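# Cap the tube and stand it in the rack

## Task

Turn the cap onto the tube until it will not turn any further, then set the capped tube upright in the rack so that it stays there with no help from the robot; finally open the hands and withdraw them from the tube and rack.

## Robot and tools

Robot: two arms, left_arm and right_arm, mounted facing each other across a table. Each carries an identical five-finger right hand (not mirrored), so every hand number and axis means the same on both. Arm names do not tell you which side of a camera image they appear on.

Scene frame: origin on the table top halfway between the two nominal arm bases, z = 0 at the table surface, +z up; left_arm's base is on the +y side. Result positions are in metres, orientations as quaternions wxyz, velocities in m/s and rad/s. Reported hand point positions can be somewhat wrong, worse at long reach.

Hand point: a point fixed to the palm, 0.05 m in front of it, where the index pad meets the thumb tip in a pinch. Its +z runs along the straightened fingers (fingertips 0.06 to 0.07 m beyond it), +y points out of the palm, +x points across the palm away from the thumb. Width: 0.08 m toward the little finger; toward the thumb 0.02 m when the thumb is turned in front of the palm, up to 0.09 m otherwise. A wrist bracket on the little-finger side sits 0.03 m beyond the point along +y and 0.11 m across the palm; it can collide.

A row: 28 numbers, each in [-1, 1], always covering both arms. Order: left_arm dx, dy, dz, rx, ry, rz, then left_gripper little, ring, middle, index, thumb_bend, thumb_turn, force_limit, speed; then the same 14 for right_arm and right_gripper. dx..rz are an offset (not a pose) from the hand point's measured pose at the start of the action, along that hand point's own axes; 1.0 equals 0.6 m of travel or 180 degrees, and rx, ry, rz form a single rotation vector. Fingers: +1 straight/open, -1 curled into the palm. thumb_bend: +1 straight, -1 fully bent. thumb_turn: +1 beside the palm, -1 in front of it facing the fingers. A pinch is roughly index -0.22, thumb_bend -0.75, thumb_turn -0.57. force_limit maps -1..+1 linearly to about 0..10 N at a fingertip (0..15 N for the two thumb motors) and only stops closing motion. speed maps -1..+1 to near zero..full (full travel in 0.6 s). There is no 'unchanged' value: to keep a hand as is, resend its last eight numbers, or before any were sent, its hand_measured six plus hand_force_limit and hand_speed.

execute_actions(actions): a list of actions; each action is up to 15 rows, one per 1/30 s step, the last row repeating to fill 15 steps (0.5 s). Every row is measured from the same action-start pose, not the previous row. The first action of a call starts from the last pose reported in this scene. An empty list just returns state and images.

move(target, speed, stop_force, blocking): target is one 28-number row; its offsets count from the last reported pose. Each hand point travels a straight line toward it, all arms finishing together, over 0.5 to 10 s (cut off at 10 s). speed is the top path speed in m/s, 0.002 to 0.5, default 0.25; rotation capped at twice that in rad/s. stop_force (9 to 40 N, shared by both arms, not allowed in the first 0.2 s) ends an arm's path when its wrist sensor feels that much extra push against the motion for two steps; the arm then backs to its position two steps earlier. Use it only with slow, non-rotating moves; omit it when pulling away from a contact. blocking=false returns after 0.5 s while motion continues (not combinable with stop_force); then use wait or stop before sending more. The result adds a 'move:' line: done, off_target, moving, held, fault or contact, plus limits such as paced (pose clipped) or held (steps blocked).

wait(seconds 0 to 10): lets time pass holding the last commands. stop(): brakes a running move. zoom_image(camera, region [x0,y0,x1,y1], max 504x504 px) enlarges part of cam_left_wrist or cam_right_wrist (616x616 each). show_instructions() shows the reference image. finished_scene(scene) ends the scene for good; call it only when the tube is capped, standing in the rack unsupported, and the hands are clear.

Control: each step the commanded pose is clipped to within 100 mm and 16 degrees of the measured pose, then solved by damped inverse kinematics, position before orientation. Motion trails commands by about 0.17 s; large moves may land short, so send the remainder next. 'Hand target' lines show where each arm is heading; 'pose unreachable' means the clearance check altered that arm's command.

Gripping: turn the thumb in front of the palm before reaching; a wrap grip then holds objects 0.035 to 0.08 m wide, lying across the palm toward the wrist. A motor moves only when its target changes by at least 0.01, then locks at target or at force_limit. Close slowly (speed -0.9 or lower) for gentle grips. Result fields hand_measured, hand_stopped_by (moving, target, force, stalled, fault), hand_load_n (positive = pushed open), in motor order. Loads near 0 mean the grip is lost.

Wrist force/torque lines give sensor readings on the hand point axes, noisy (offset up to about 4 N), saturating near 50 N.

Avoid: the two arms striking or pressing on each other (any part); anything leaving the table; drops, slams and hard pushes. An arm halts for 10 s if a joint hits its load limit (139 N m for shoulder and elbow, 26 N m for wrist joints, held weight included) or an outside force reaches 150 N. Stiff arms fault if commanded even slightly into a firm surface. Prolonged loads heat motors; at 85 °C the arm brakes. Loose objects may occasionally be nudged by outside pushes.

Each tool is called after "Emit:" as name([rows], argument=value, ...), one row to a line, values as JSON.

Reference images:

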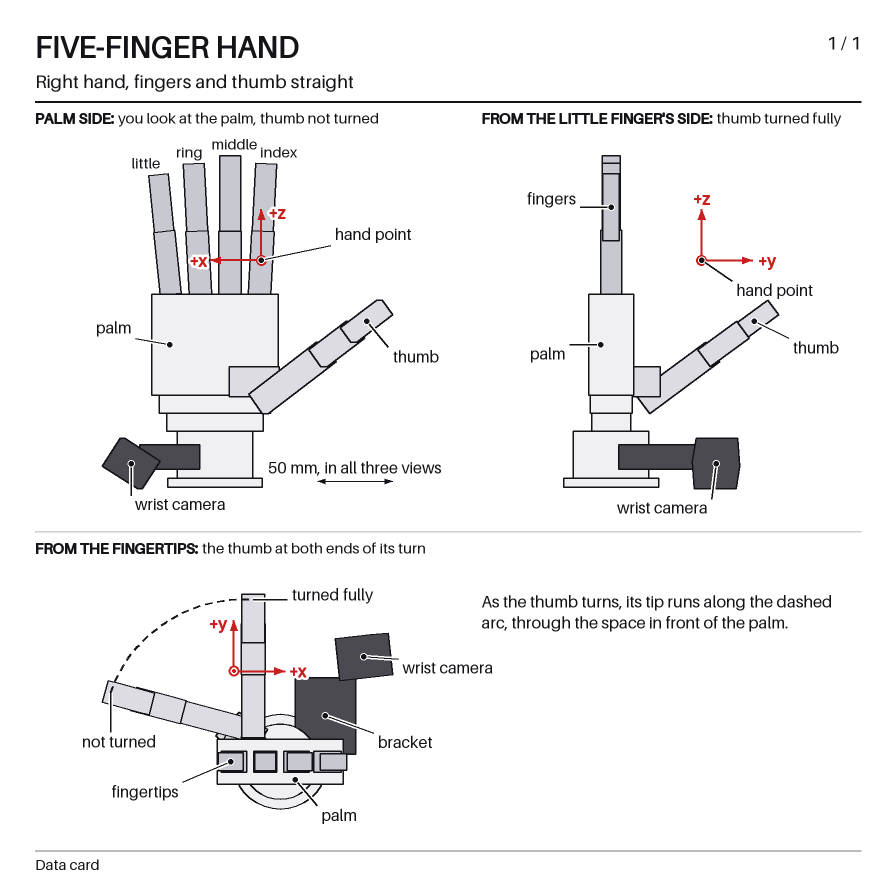

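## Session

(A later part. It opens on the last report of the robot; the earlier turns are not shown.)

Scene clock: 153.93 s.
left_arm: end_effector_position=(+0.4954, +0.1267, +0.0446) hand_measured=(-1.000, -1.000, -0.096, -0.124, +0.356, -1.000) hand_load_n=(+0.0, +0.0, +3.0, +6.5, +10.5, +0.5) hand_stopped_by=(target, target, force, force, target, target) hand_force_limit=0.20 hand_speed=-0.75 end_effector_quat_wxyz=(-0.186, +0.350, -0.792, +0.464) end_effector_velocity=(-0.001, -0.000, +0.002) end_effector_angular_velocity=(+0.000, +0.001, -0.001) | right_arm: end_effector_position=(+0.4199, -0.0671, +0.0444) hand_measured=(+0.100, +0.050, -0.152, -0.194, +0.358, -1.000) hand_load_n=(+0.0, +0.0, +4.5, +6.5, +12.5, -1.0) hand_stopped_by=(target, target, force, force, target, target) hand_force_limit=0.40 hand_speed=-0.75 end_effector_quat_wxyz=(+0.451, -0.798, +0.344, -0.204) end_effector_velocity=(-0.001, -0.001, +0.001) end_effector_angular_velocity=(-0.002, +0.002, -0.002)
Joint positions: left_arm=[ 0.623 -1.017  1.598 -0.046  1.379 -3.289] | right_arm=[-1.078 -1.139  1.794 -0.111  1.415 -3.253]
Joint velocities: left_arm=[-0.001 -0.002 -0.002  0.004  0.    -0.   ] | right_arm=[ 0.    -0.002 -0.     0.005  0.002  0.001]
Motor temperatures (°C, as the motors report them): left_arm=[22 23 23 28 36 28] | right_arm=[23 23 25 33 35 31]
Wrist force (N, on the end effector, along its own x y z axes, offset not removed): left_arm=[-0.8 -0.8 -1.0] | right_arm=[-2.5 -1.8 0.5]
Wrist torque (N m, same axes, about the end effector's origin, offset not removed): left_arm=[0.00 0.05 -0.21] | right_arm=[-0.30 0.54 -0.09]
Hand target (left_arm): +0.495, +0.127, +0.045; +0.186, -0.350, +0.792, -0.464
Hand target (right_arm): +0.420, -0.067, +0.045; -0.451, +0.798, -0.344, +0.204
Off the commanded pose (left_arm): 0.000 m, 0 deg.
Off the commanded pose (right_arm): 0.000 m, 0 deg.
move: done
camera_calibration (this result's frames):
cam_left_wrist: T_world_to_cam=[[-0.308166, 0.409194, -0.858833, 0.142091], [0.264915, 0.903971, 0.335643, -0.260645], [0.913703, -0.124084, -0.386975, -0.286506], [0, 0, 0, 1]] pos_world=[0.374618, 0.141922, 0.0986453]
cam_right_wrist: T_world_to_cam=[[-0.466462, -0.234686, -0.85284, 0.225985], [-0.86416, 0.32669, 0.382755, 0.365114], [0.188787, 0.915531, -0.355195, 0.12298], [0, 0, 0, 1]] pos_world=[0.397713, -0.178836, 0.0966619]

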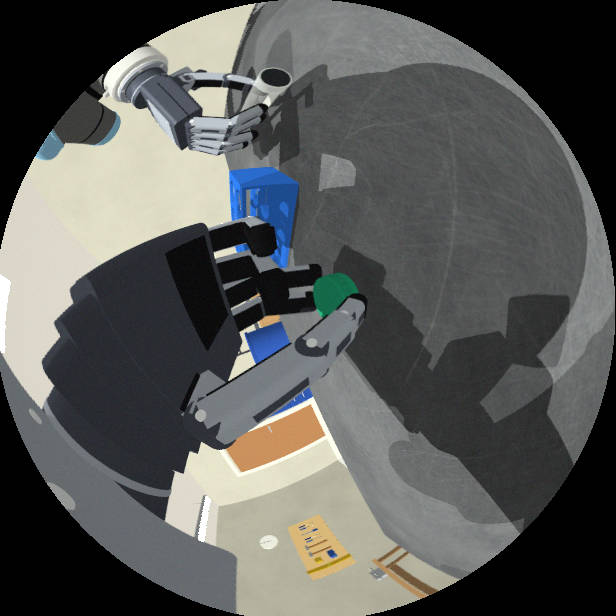

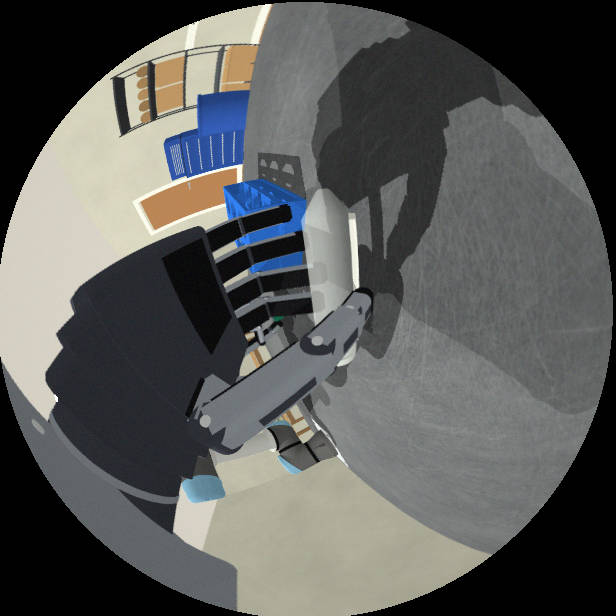

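Emit:
move(target=[0.188,-0.336,-0.241,0,0,0,-1,-1,-0.4,-0.4,0.35,-1,0.2,-0.75,-0.14,-0.143,-0.118,0,-0.255,0.43,0.1,0.05,-0.6,-0.6,0.35,-1,0.4,-0.75], speed=0.2)

Scene clock: 176.77 s.
left_arm: end_effector_position=(+0.4054, +0.0663, +0.2947) hand_measured=(-1.000, -1.000, -0.096, -0.124, +0.356, -1.000) hand_load_n=(+0.0, +0.0, +3.0, +6.5, +10.5, +0.5) hand_stopped_by=(target, target, force, force, target, target) hand_force_limit=0.20 hand_speed=-0.75 end_effector_quat_wxyz=(-0.186, +0.350, -0.792, +0.464) end_effector_velocity=(-0.001, -0.002, +0.000) end_effector_angular_velocity=(+0.000, +0.001, -0.003) | right_arm: end_effector_position=(+0.3489, -0.0159, +0.1530) hand_measured=(+0.100, +0.050, -0.152, -0.194, +0.358, -1.000) hand_load_n=(+0.0, +0.0, +4.5, +6.5, +12.5, -1.0) hand_stopped_by=(target, target, force, force, target, target) hand_force_limit=0.40 hand_speed=-0.75 end_effector_quat_wxyz=(+0.567, -0.430, +0.566, +0.417) end_effector_velocity=(-0.000, +0.000, +0.000) end_effector_angular_velocity=(+0.009, +0.004, -0.001)
Joint positions: left_arm=[ 0.404 -1.219  1.23   0.557  1.192 -3.409] | right_arm=[-1.238 -1.11   2.056 -0.931  0.686 -1.597]
Joint velocities: left_arm=[-0.003  0.001 -0.003  0.003  0.    -0.001] | right_arm=[ 0.002  0.002  0.004 -0.018  0.003  0.016]
Motor temperatures (°C, as the motors report them): left_arm=[22 23 23 28 36 28] | right_arm=[23 23 25 33 35 31]
Wrist force (N, on the end effector, along its own x y z axes, offset not removed): left_arm=[-1.7 0.7 -0.9] | right_arm=[1.2 -0.4 2.0]
Wrist torque (N m, same axes, about the end effector's origin, offset not removed): left_arm=[0.34 0.04 -0.02] | right_arm=[-0.25 -0.22 0.23]
Hand target (left_arm): +0.405, +0.066, +0.295; +0.186, -0.350, +0.792, -0.464
Hand target (right_arm): +0.349, -0.016, +0.153; +0.567, -0.429, +0.566, +0.417
Off the commanded pose (left_arm): 0.000 m, 0 deg.
Off the commanded pose (right_arm): 0.000 m, 0 deg.
move: done
camera_calibration (this result's frames):
cam_left_wrist: T_world_to_cam=[[-0.308169, 0.408953, -0.858946, 0.353951], [0.264931, 0.904063, 0.335383, -0.266148], [0.913698, -0.124207, -0.386949, -0.114955], [0, 0, 0, 1]] pos_world=[0.284622, 0.0815873, 0.348805]
cam_right_wrist: T_world_to_cam=[[-0.947683, 0.284612, 0.144544, 0.321119], [-0.0412513, -0.55821, 0.828674, -0.123885], [0.316536, 0.779357, 0.540747, -0.0556954], [0, 0, 0, 1]] pos_world=[0.316838, -0.117141, 0.0863614]

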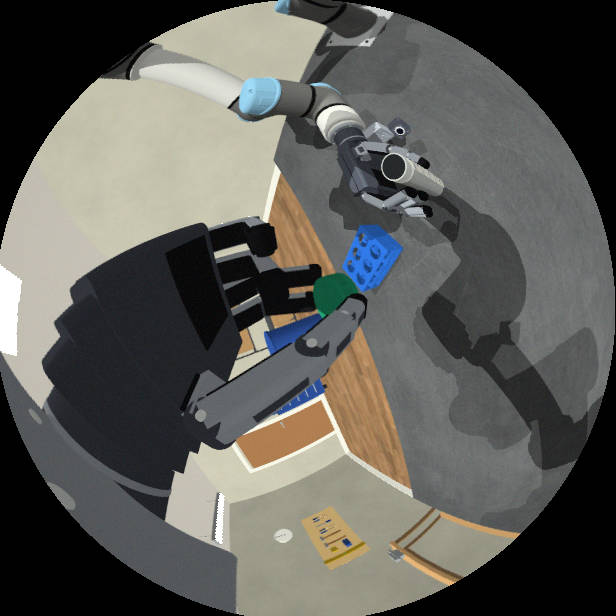

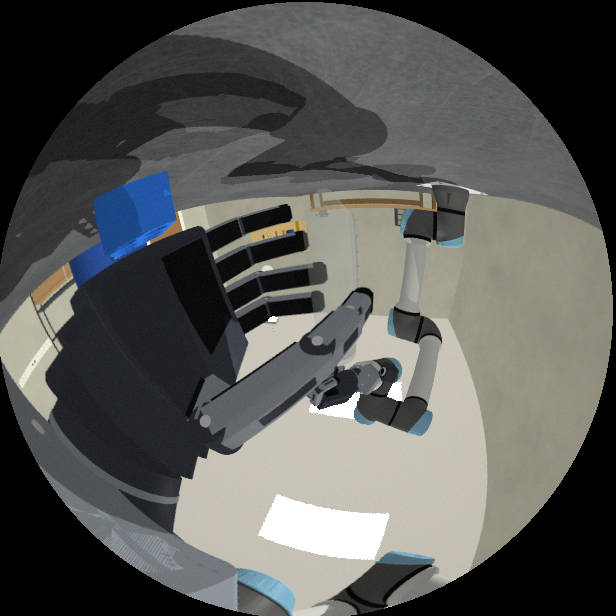

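Emit:
move(target=[0.162,0.061,0.053,0,0,0,-1,-1,-0.4,-0.4,0.35,-1,0.2,-0.75,0,0,0,0,0,0,0.1,0.05,-0.6,-0.6,0.35,-1,0.4,-0.75], speed=0.12)

Emit:
zoom_image(camera="cam_left_wrist", region=[290,200,458,340])

Emit:
zoom_image(camera="cam_right_wrist", region=[260,270,428,438])

Scene clock: 198.63 s.
left_arm: end_effector_position=(+0.3445, -0.0115, +0.2500) hand_measured=(-1.000, -1.000, -0.096, -0.124, +0.356, -1.000) hand_load_n=(+0.0, +0.0, +3.0, +6.5, +10.5, +0.5) hand_stopped_by=(target, target, force, force, target, target) hand_force_limit=0.20 hand_speed=-0.75 end_effector_quat_wxyz=(-0.186, +0.350, -0.792, +0.464) end_effector_velocity=(-0.000, -0.001, -0.001) end_effector_angular_velocity=(+0.001, +0.000, +0.002) | right_arm: end_effector_position=(+0.3489, -0.0159, +0.1529) hand_measured=(+0.100, +0.050, -0.152, -0.194, +0.358, -1.000) hand_load_n=(+0.0, +0.0, +4.5, +6.5, +12.5, -1.0) hand_stopped_by=(target, target, force, force, target, target) hand_force_limit=0.40 hand_speed=-0.75 end_effector_quat_wxyz=(+0.567, -0.430, +0.566, +0.417) end_effector_velocity=(-0.000, -0.000, -0.000) end_effector_angular_velocity=(+0.000, +0.000, +0.001)
Joint positions: left_arm=[ 0.245 -1.111  1.197  0.525  1.06  -3.506] | right_arm=[-1.238 -1.11   2.056 -0.931  0.686 -1.597]
Joint velocities: left_arm=[-0.001  0.003 -0.002  0.001 -0.003 -0.002] | right_arm=[-0.001  0.    -0.    -0.    -0.001  0.   ]
Motor temperatures (°C, as the motors report them): left_arm=[22 23 23 28 36 28] | right_arm=[23 23 26 33 35 31]
Wrist force (N, on the end effector, along its own x y z axes, offset not removed): left_arm=[-6.2 1.5 2.1] | right_arm=[1.3 0.6 1.1]
Wrist torque (N m, same axes, about the end effector's origin, offset not removed): left_arm=[0.15 0.80 -0.39] | right_arm=[0.10 -0.33 0.12]
Hand target (left_arm): +0.344, -0.012, +0.250; +0.186, -0.350, +0.792, -0.464
Hand target (right_arm): +0.349, -0.016, +0.153; +0.567, -0.430, +0.566, +0.417
Off the commanded pose (left_arm): 0.000 m, 0 deg.
Off the commanded pose (right_arm): 0.000 m, 0 deg.
move: done
camera_calibration (this result's frames):
cam_left_wrist: T_world_to_cam=[[-0.308195, 0.40878, -0.85902, 0.328639], [0.264972, 0.904126, 0.33518, -0.164586], [0.913677, -0.124316, -0.386962, -0.0862612], [0, 0, 0, 1]] pos_world=[0.22371, 0.00374191, 0.304093]
cam_right_wrist: T_world_to_cam=[[-0.947707, 0.284522, 0.144565, 0.321066], [-0.0411772, -0.558207, 0.828679, -0.123884], [0.316475, 0.779392, 0.540732, -0.055673], [0, 0, 0, 1]] pos_world=[0.316794, -0.117112, 0.086349]

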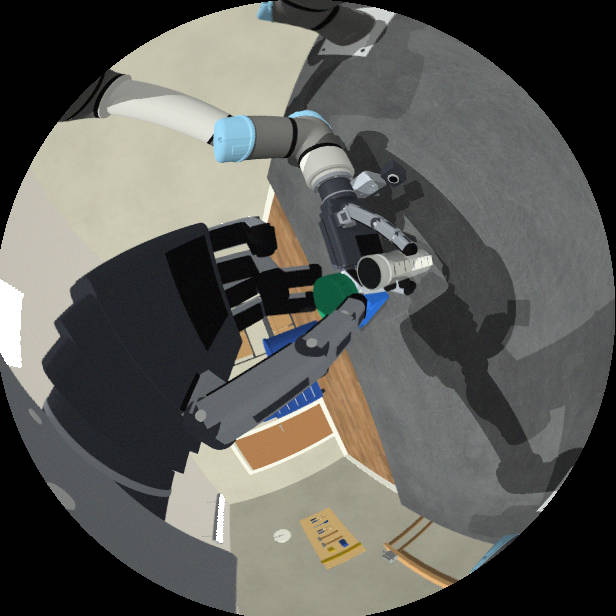

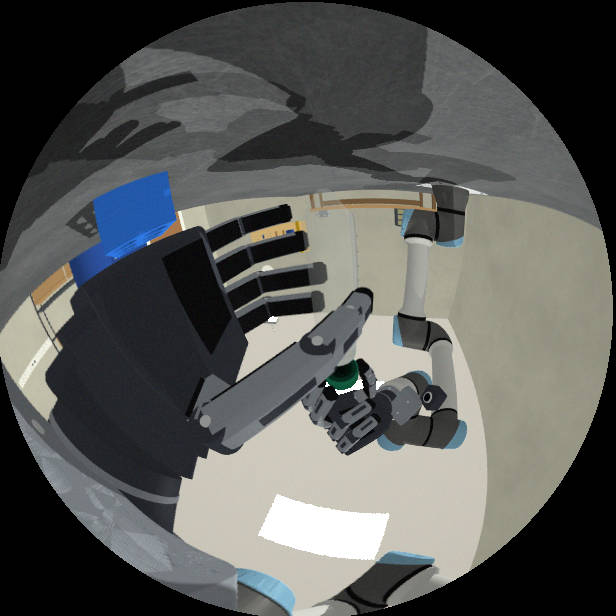

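Region (290, 200, 458, 340) of cam_left_wrist's 616x616 image, scaled by 3.000, with more detail than that image has.

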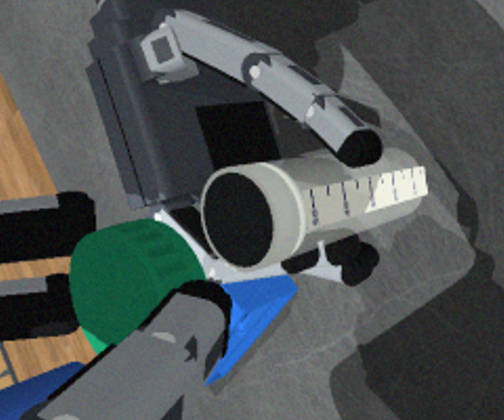

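Region (260, 270, 428, 438) of cam_right_wrist's 616x616 image, scaled by 3.000, with more detail than that image has.

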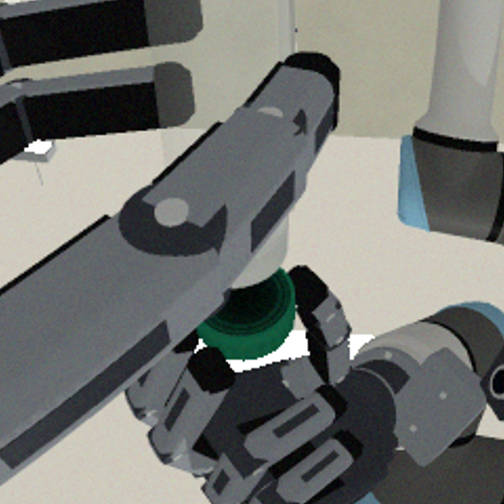

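Emit:
move(target=[0,0.0245,0.0175,0,0,0,-1,-1,-0.4,-0.4,0.35,-1,0.2,-0.75,0,0,0,0,0.027,0.004,0.1,0.05,-0.6,-0.6,0.35,-1,0.4,-0.75], speed=0.05)

Emit:
zoom_image(camera="cam_left_wrist", region=[290,200,458,340])

Emit:
zoom_image(camera="cam_right_wrist", region=[290,310,402,422])

Scene clock: 218.50 s.
left_arm: end_effector_position=(+0.3454, -0.0131, +0.2322) hand_measured=(-1.000, -1.000, -0.096, -0.124, +0.356, -1.000) hand_load_n=(+0.0, +0.0, +3.0, +6.5, +10.5, +0.5) hand_stopped_by=(target, target, force, force, target, target) hand_force_limit=0.20 hand_speed=-0.75 end_effector_quat_wxyz=(-0.186, +0.350, -0.792, +0.464) end_effector_velocity=(+0.000, +0.000, -0.002) end_effector_angular_velocity=(+0.000, -0.000, +0.000) | right_arm: end_effector_position=(+0.3489, -0.0159, +0.1530) hand_measured=(+0.100, +0.050, -0.152, -0.194, +0.358, -1.000) hand_load_n=(+0.0, +0.0, +4.5, +6.5, +12.5, -1.0) hand_stopped_by=(target, target, force, force, target, target) hand_force_limit=0.40 hand_speed=-0.75 end_effector_quat_wxyz=(+0.540, -0.443, +0.592, +0.402) end_effector_velocity=(+0.000, +0.000, +0.001) end_effector_angular_velocity=(-0.007, +0.002, -0.001)
Joint positions: left_arm=[ 0.246 -1.102  1.229  0.484  1.061 -3.506] | right_arm=[-1.24  -1.132  2.014 -0.735  0.689 -1.687]
Joint velocities: left_arm=[ 0.     0.001  0.003 -0.004 -0.     0.   ] | right_arm=[-0.    -0.003 -0.006  0.02   0.001 -0.009]
Motor temperatures (°C, as the motors report them): left_arm=[22 23 23 28 36 28] | right_arm=[23 23 26 33 35 31]
Wrist force (N, on the end effector, along its own x y z axes, offset not removed): left_arm=[-3.5 1.5 -0.5] | right_arm=[-1.7 1.8 -1.8]
Wrist torque (N m, same axes, about the end effector's origin, offset not removed): left_arm=[0.42 0.57 -0.08] | right_arm=[0.42 0.35 0.01]
Hand target (left_arm): +0.345, -0.013, +0.232; +0.186, -0.350, +0.792, -0.464
Hand target (right_arm): +0.349, -0.016, +0.153; +0.540, -0.443, +0.592, +0.402
Off the commanded pose (left_arm): 0.000 m, 0 deg.
Off the commanded pose (right_arm): 0.000 m, 0 deg.
move: done
camera_calibration (this result's frames):
cam_left_wrist: T_world_to_cam=[[-0.308206, 0.408786, -0.859013, 0.31423], [0.264969, 0.904125, 0.335185, -0.157445], [0.913674, -0.124306, -0.386972, -0.0941574], [0, 0, 0, 1]] pos_world=[0.224595, 0.00219317, 0.286265]
cam_right_wrist: T_world_to_cam=[[-0.941955, 0.297266, 0.156058, 0.317492], [-0.0114221, -0.492922, 0.869998, -0.139579], [0.335546, 0.817717, 0.467706, -0.0505498], [0, 0, 0, 1]] pos_world=[0.31443, -0.121846, 0.0955292]

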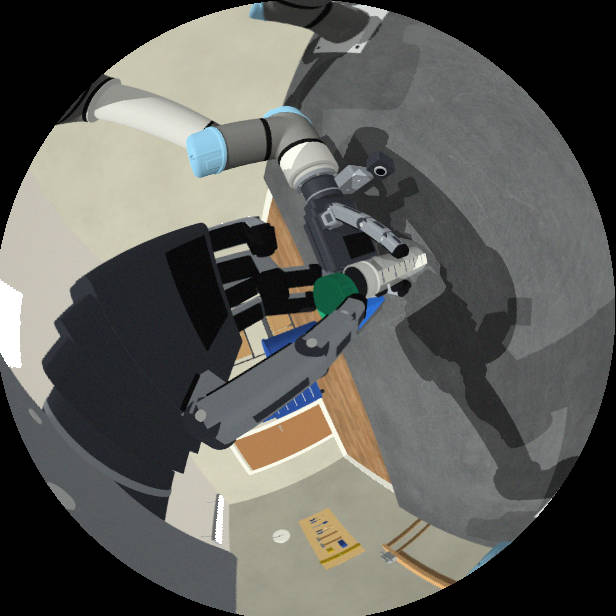

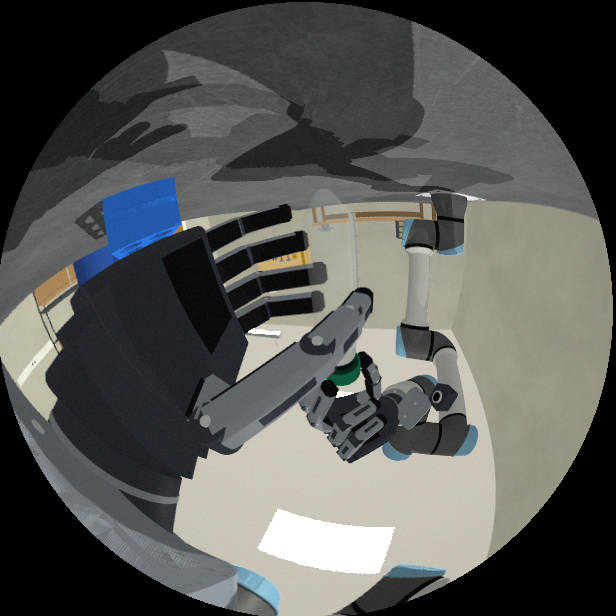

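Region (290, 200, 458, 340) of cam_left_wrist's 616x616 image, scaled by 3.000, with more detail than that image has.

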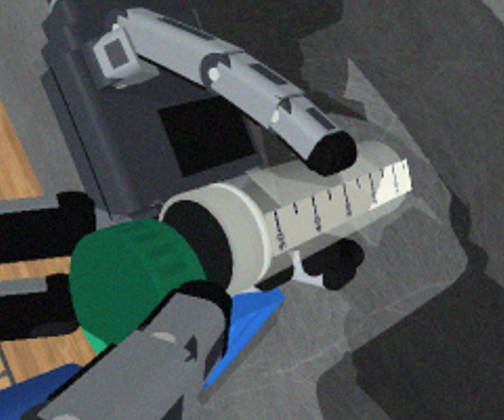

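Region (290, 310, 402, 422) of cam_right_wrist's 616x616 image, scaled by 4.500, with more detail than that image has.

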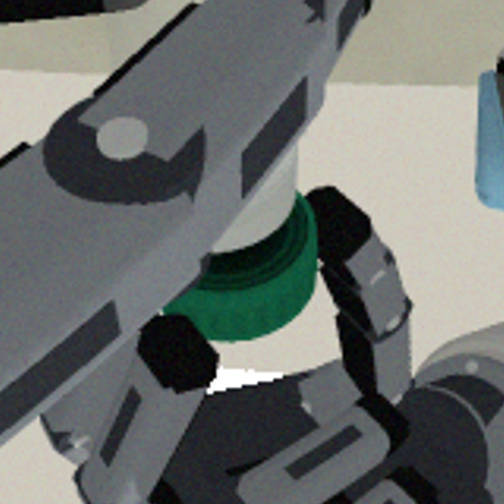

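Emit:
move(target=[0.0047,0.0053,0.011,0,0,0,-1,-1,-0.4,-0.4,0.35,-1,0.2,-0.75,0,0,0,0,0,0,0.1,0.05,-0.6,-0.6,0.35,-1,0.4,-0.75], speed=0.02)

Emit:
zoom_image(camera="cam_left_wrist", region=[290,200,458,340])

Emit:
zoom_image(camera="cam_right_wrist", region=[290,310,402,422])

Scene clock: 231.27 s.
left_arm: end_effector_position=(+0.3463, -0.0179, +0.2263) hand_measured=(-1.000, -1.000, -0.096, -0.124, +0.356, -1.000) hand_load_n=(+0.0, +0.0, +3.0, +6.5, +10.5, +0.5) hand_stopped_by=(target, target, force, force, target, target) hand_force_limit=0.20 hand_speed=-0.75 end_effector_quat_wxyz=(-0.186, +0.350, -0.792, +0.464) end_effector_velocity=(-0.001, -0.002, -0.001) end_effector_angular_velocity=(-0.001, -0.001, -0.001) | right_arm: end_effector_position=(+0.3489, -0.0159, +0.1530) hand_measured=(+0.100, +0.050, -0.152, -0.194, +0.358, -1.000) hand_load_n=(+0.0, +0.0, +4.5, +6.5, +12.5, -1.0) hand_stopped_by=(target, target, force, force, target, target) hand_force_limit=0.40 hand_speed=-0.75 end_effector_quat_wxyz=(+0.540, -0.443, +0.592, +0.402) end_effector_velocity=(-0.000, +0.000, -0.000) end_effector_angular_velocity=(+0.000, -0.000, +0.001)
Joint positions: left_arm=[ 0.246 -1.088  1.222  0.476  1.061 -3.506] | right_arm=[-1.24  -1.132  2.014 -0.735  0.689 -1.687]
Joint velocities: left_arm=[-0.002  0.004 -0.003 -0.002 -0.001 -0.   ] | right_arm=[-0.     0.001 -0.    -0.001 -0.001 -0.   ]
Motor temperatures (°C, as the motors report them): left_arm=[22 23 23 28 36 28] | right_arm=[23 23 26 33 35 31]
Wrist force (N, on the end effector, along its own x y z axes, offset not removed): left_arm=[-2.1 3.1 1.9] | right_arm=[-1.3 -0.5 2.9]
Wrist torque (N m, same axes, about the end effector's origin, offset not removed): left_arm=[0.49 0.27 0.06] | right_arm=[-0.27 0.22 0.02]
Hand target (left_arm): +0.346, -0.018, +0.226; +0.186, -0.350, +0.792, -0.464
Hand target (right_arm): +0.349, -0.016, +0.153; +0.540, -0.443, +0.592, +0.402
Off the commanded pose (left_arm): 0.000 m, 0 deg.
Off the commanded pose (right_arm): 0.000 m, 0 deg.
move: done
camera_calibration (this result's frames):
cam_left_wrist: T_world_to_cam=[[-0.308185, 0.408844, -0.858993, 0.31147], [0.265, 0.904097, 0.335237, -0.15136], [0.913673, -0.124318, -0.386972, -0.0979057], [0, 0, 0, 1]] pos_world=[0.225554, -0.00266972, 0.280405]
cam_right_wrist: T_world_to_cam=[[-0.941953, 0.297334, 0.15594, 0.317523], [-0.0115768, -0.492946, 0.869983, -0.139592], [0.335545, 0.817678, 0.467774, -0.0506019], [0, 0, 0, 1]] pos_world=[0.314455, -0.121846, 0.0955988]

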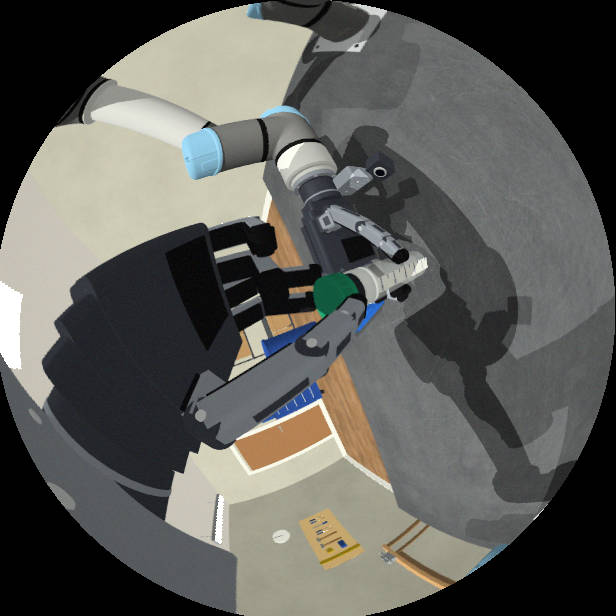

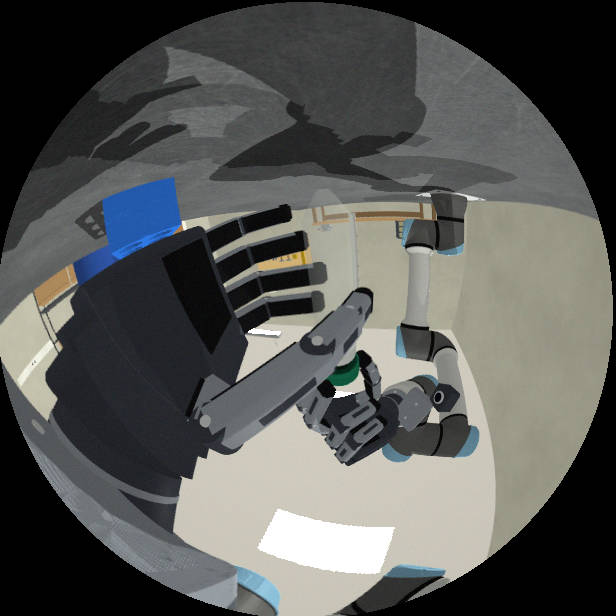

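Region (290, 200, 458, 340) of cam_left_wrist's 616x616 image, scaled by 3.000, with more detail than that image has.

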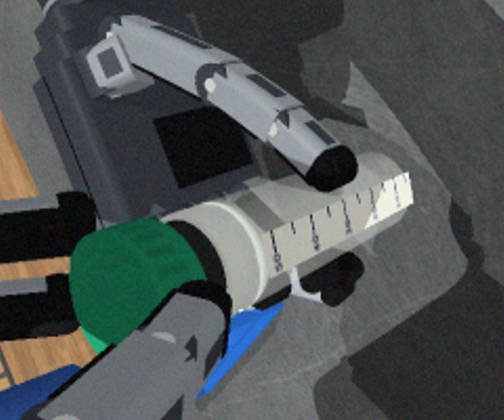

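Region (290, 310, 402, 422) of cam_right_wrist's 616x616 image, scaled by 4.500, with more detail than that image has.

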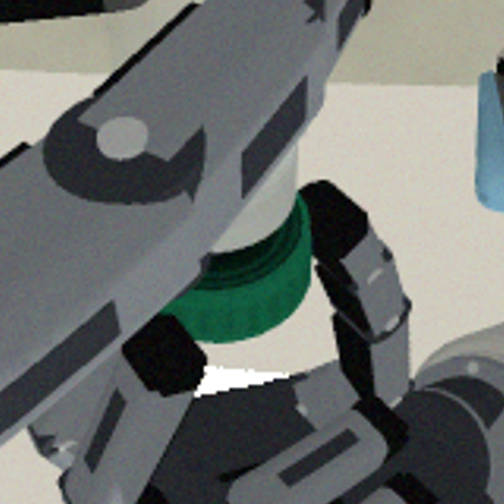

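Emit:
move(target=[0.0015,0.008,0.0065,0,0,0,-1,-1,-0.4,-0.4,0.35,-1,0.2,-0.75,0,0,0,0,0,0,0.1,0.05,-0.6,-0.6,0.35,-1,0.4,-0.75], speed=0.01)

Emit:
zoom_image(camera="cam_left_wrist", region=[290,200,458,340])

Emit:
zoom_image(camera="cam_right_wrist", region=[290,310,402,422])

Scene clock: 241.87 s.
left_arm: end_effector_position=(+0.3463, -0.0193, +0.2204) hand_measured=(-1.000, -1.000, -0.096, -0.124, +0.356, -1.000) hand_load_n=(+0.0, +0.0, +3.0, +6.5, +10.5, +0.5) hand_stopped_by=(target, target, force, force, target, target) hand_force_limit=0.20 hand_speed=-0.75 end_effector_quat_wxyz=(-0.186, +0.350, -0.792, +0.464) end_effector_velocity=(-0.001, -0.001, -0.001) end_effector_angular_velocity=(-0.000, +0.001, -0.002) | right_arm: end_effector_position=(+0.3489, -0.0159, +0.1530) hand_measured=(+0.100, +0.050, -0.152, -0.194, +0.358, -1.000) hand_load_n=(+0.0, +0.0, +4.5, +6.5, +12.5, -1.0) hand_stopped_by=(target, target, force, force, target, target) hand_force_limit=0.40 hand_speed=-0.75 end_effector_quat_wxyz=(+0.540, -0.443, +0.592, +0.402) end_effector_velocity=(+0.000, +0.000, -0.000) end_effector_angular_velocity=(-0.001, +0.000, -0.000)
Joint positions: left_arm=[ 0.246 -1.083  1.23   0.464  1.061 -3.506] | right_arm=[-1.24  -1.132  2.014 -0.735  0.689 -1.687]
Joint velocities: left_arm=[-0.001  0.001  0.002 -0.003  0.001 -0.   ] | right_arm=[-0.     0.    -0.     0.001  0.    -0.   ]
Motor temperatures (°C, as the motors report them): left_arm=[22 23 23 28 36 28] | right_arm=[23 23 26 33 35 31]
Wrist force (N, on the end effector, along its own x y z axes, offset not removed): left_arm=[-2.7 1.7 2.0] | right_arm=[-1.4 0.5 -0.4]
Wrist torque (N m, same axes, about the end effector's origin, offset not removed): left_arm=[0.32 0.24 -0.05] | right_arm=[0.13 0.28 -0.09]
Hand target (left_arm): +0.346, -0.019, +0.220; +0.186, -0.350, +0.792, -0.464
Hand target (right_arm): +0.349, -0.016, +0.153; +0.540, -0.443, +0.592, +0.402
Off the commanded pose (left_arm): 0.000 m, 0 deg.
Off the commanded pose (right_arm): 0.000 m, 0 deg.
move: done
camera_calibration (this result's frames):
cam_left_wrist: T_world_to_cam=[[-0.308191, 0.408846, -0.85899, 0.306946], [0.264998, 0.904097, 0.335238, -0.148083], [0.913671, -0.124313, -0.386978, -0.100343], [0, 0, 0, 1]] pos_world=[0.225521, -0.00408623, 0.274476]
cam_right_wrist: T_world_to_cam=[[-0.941951, 0.297277, 0.156058, 0.317498], [-0.0114279, -0.492921, 0.869999, -0.139579], [0.335555, 0.817713, 0.467705, -0.0505519], [0, 0, 0, 1]] pos_world=[0.314435, -0.12185, 0.0955293]

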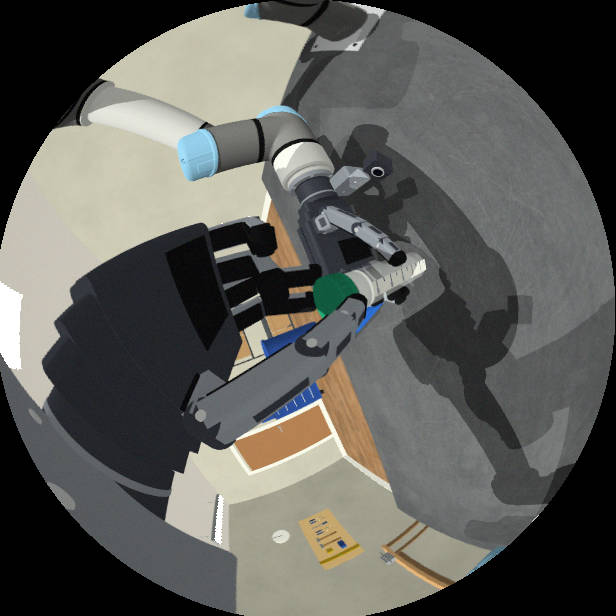

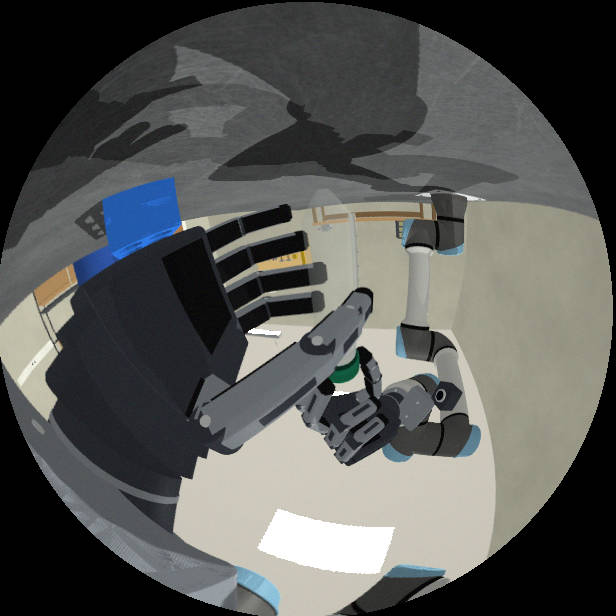

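Region (290, 200, 458, 340) of cam_left_wrist's 616x616 image, scaled by 3.000, with more detail than that image has.

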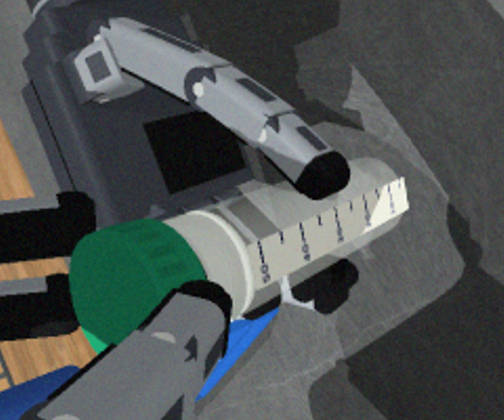

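Region (290, 310, 402, 422) of cam_right_wrist's 616x616 image, scaled by 4.500, with more detail than that image has.

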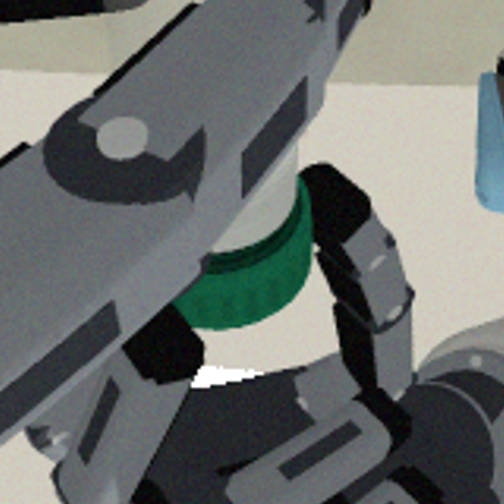

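Emit:
move(target=[0.0005,0.0105,0.005,0,0,0,-1,-1,-0.4,-0.4,0.35,-1,0.2,-0.75,0,0,0,0,0,0,0.1,0.05,-0.6,-0.6,0.35,-1,0.4,-0.75], speed=0.005)

Emit:
zoom_image(camera="cam_left_wrist", region=[290,200,458,340])

Emit:
zoom_image(camera="cam_right_wrist", region=[290,310,402,422])

Scene clock: 256.80 s.
left_arm: end_effector_position=(+0.3456, -0.0193, +0.2135) hand_measured=(-1.000, -1.000, -0.096, -0.124, +0.356, -1.000) hand_load_n=(+0.0, +0.0, +3.0, +7.0, +10.5, +0.5) hand_stopped_by=(target, target, force, force, target, target) hand_force_limit=0.20 hand_speed=-0.75 end_effector_quat_wxyz=(-0.186, +0.350, -0.792, +0.464) end_effector_velocity=(-0.001, -0.000, -0.001) end_effector_angular_velocity=(+0.001, +0.001, -0.002) | right_arm: end_effector_position=(+0.3489, -0.0159, +0.1530) hand_measured=(+0.100, +0.050, -0.152, -0.194, +0.358, -1.000) hand_load_n=(+0.0, +0.0, +4.5, +7.0, +12.5, -1.0) hand_stopped_by=(target, target, force, force, target, target) hand_force_limit=0.40 hand_speed=-0.75 end_effector_quat_wxyz=(+0.540, -0.443, +0.592, +0.402) end_effector_velocity=(-0.001, -0.000, -0.001) end_effector_angular_velocity=(-0.000, +0.002, +0.001)
Joint positions: left_arm=[ 0.244 -1.081  1.245  0.447  1.06  -3.507] | right_arm=[-1.24  -1.132  2.014 -0.735  0.689 -1.687]
Joint velocities: left_arm=[-0.001  0.     0.002 -0.001  0.001  0.   ] | right_arm=[-0.     0.     0.001 -0.    -0.002  0.001]
Motor temperatures (°C, as the motors report them): left_arm=[22 23 23 28 36 28] | right_arm=[23 23 26 33 35 31]
Wrist force (N, on the end effector, along its own x y z axes, offset not removed): left_arm=[-3.5 -0.3 -0.8] | right_arm=[-1.1 0.1 -0.2]
Wrist torque (N m, same axes, about the end effector's origin, offset not removed): left_arm=[0.32 0.53 -0.28] | right_arm=[-0.08 0.15 -0.16]
Hand target (left_arm): +0.346, -0.019, +0.213; +0.186, -0.350, +0.792, -0.464
Hand target (right_arm): +0.349, -0.016, +0.153; +0.540, -0.443, +0.592, +0.402
Off the commanded pose (left_arm): 0.000 m, 0 deg.
Off the commanded pose (right_arm): 0.000 m, 0 deg.
move: done
camera_calibration (this result's frames):
cam_left_wrist: T_world_to_cam=[[-0.308195, 0.408836, -0.858993, 0.300817], [0.264999, 0.904101, 0.335227, -0.145596], [0.913669, -0.124317, -0.38698, -0.102317], [0, 0, 0, 1]] pos_world=[0.224777, -0.0040704, 0.267613]
cam_right_wrist: T_world_to_cam=[[-0.941955, 0.297293, 0.156004, 0.317507], [-0.0114875, -0.492926, 0.869996, -0.13959], [0.335542, 0.817705, 0.467729, -0.0505708], [0, 0, 0, 1]] pos_world=[0.314443, -0.121848, 0.0955635]

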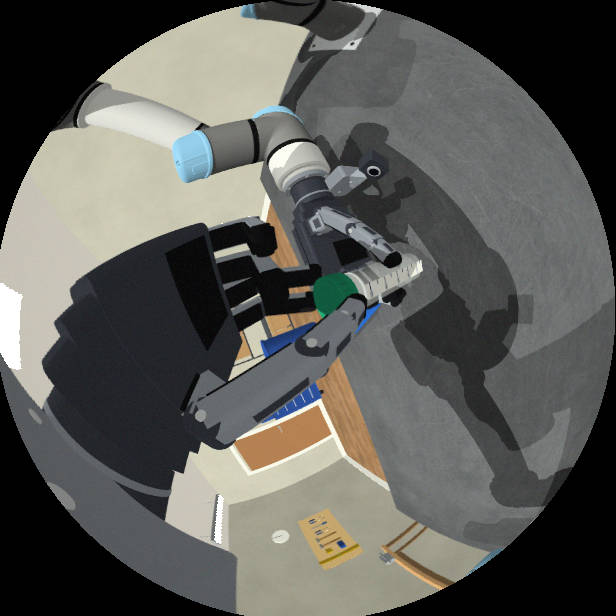

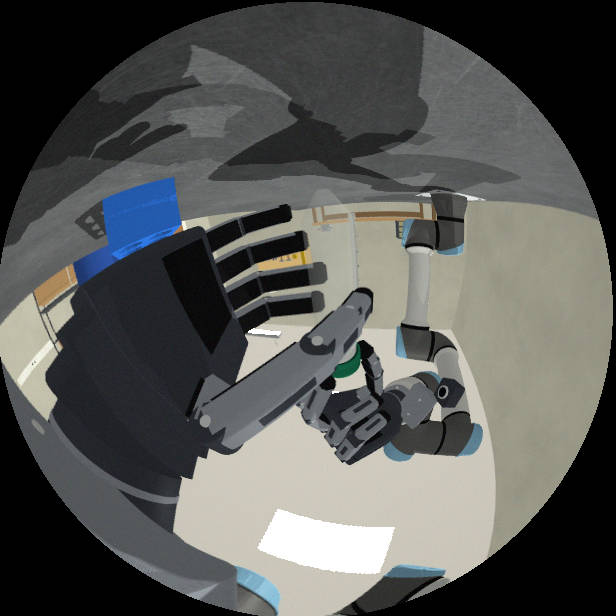

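Region (290, 200, 458, 340) of cam_left_wrist's 616x616 image, scaled by 3.000, with more detail than that image has.

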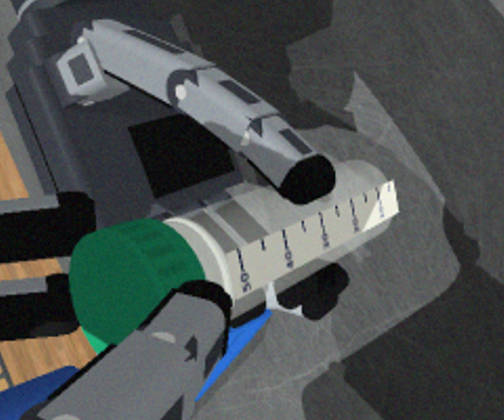

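Region (290, 310, 402, 422) of cam_right_wrist's 616x616 image, scaled by 4.500, with more detail than that image has.

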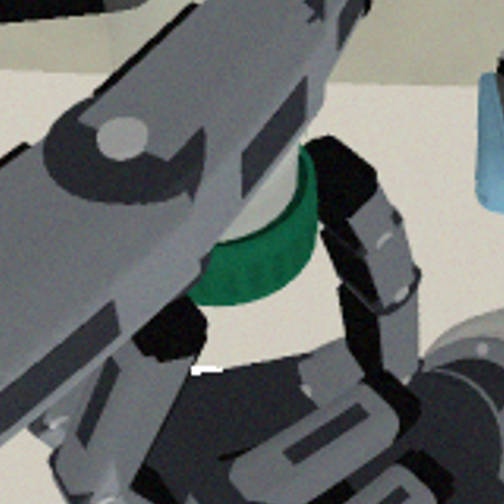

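It's on. Continue 3 mm.

Emit:
move(target=[0,0.0043,0.0025,0,0,0,-1,-1,-0.4,-0.4,0.35,-1,0.2,-0.75,0,0,0,0,0,0,0.1,0.05,-0.6,-0.6,0.35,-1,0.4,-0.75], speed=0.004)

Emit:
zoom_image(camera="cam_left_wrist", region=[290,200,458,340])

Scene clock: 264.30 s.
left_arm: end_effector_position=(+0.3455, -0.0194, +0.2106) hand_measured=(-1.000, -1.000, -0.096, -0.124, +0.356, -1.000) hand_load_n=(+0.0, +0.0, +3.0, +6.5, +10.0, +1.0) hand_stopped_by=(target, target, force, force, target, target) hand_force_limit=0.20 hand_speed=-0.75 end_effector_quat_wxyz=(-0.186, +0.350, -0.792, +0.464) end_effector_velocity=(+0.001, +0.000, -0.000) end_effector_angular_velocity=(-0.000, -0.000, +0.001) | right_arm: end_effector_position=(+0.3489, -0.0159, +0.1530) hand_measured=(+0.100, +0.050, -0.152, -0.194, +0.358, -1.000) hand_load_n=(+0.0, +0.0, +4.5, +6.0, +12.5, -2.0) hand_stopped_by=(target, target, force, force, target, target) hand_force_limit=0.40 hand_speed=-0.75 end_effector_quat_wxyz=(+0.540, -0.443, +0.592, +0.402) end_effector_velocity=(+0.000, -0.000, -0.000) end_effector_angular_velocity=(+0.000, +0.000, -0.001)
Joint positions: left_arm=[ 0.244 -1.079  1.25   0.44   1.06  -3.507] | right_arm=[-1.24  -1.132  2.014 -0.735  0.689 -1.687]
Joint velocities: left_arm=[ 0.001  0.     0.    -0.001 -0.     0.   ] | right_arm=[ 0.     0.001  0.    -0.001  0.001  0.   ]
Motor temperatures (°C, as the motors report them): left_arm=[22 23 23 28 36 28] | right_arm=[23 23 26 33 35 31]
Wrist force (N, on the end effector, along its own x y z axes, offset not removed): left_arm=[0.2 -0.1 -1.7] | right_arm=[0.3 -0.6 1.7]
Wrist torque (N m, same axes, about the end effector's origin, offset not removed): left_arm=[0.61 0.05 0.25] | right_arm=[-0.31 -0.08 0.00]
Hand target (left_arm): +0.346, -0.019, +0.211; +0.186, -0.350, +0.792, -0.464
Hand target (right_arm): +0.349, -0.016, +0.153; +0.540, -0.443, +0.592, +0.402
Off the commanded pose (left_arm): 0.000 m, 0 deg.
Off the commanded pose (right_arm): 0.000 m, 0 deg.
move: done
camera_calibration (this result's frames):
cam_left_wrist: T_world_to_cam=[[-0.308205, 0.408867, -0.858974, 0.298303], [0.264992, 0.90409, 0.335262, -0.144554], [0.913668, -0.124292, -0.386992, -0.10341], [0, 0, 0, 1]] pos_world=[0.224727, -0.00412978, 0.264679]
cam_right_wrist: T_world_to_cam=[[-0.94195, 0.297278, 0.156065, 0.317495], [-0.0114193, -0.492918, 0.870001, -0.139579], [0.335559, 0.817715, 0.467698, -0.0505487], [0, 0, 0, 1]] pos_world=[0.314433, -0.121851, 0.0955254]

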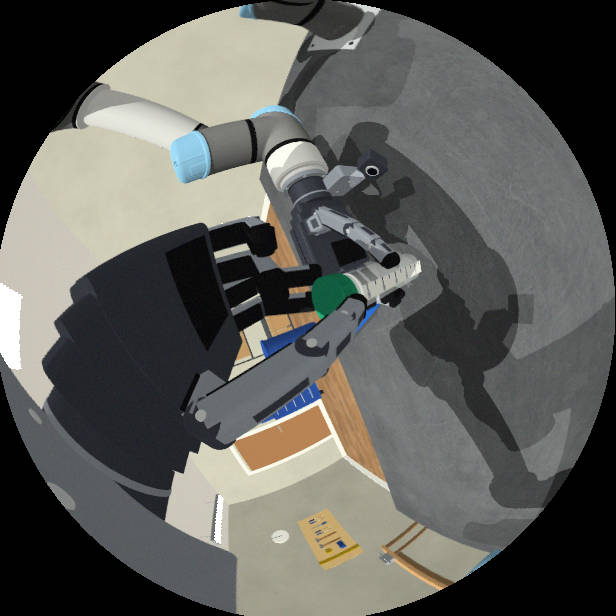

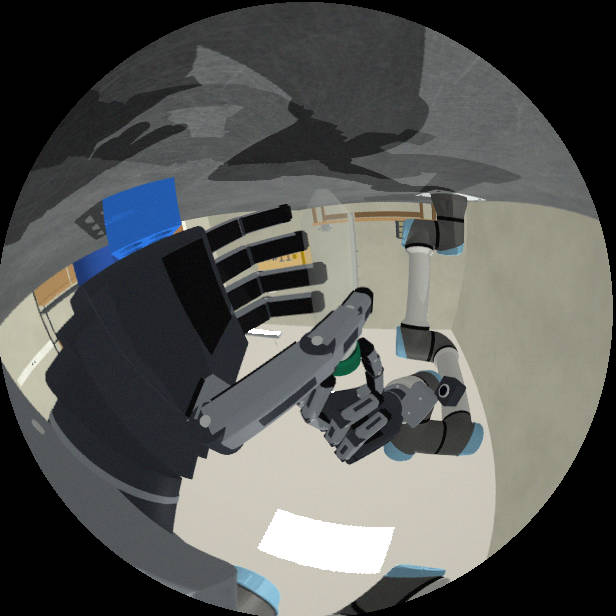

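Region (290, 200, 458, 340) of cam_left_wrist's 616x616 image, scaled by 3.000, with more detail than that image has.

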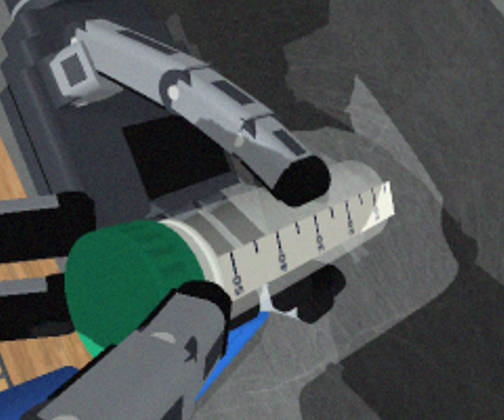

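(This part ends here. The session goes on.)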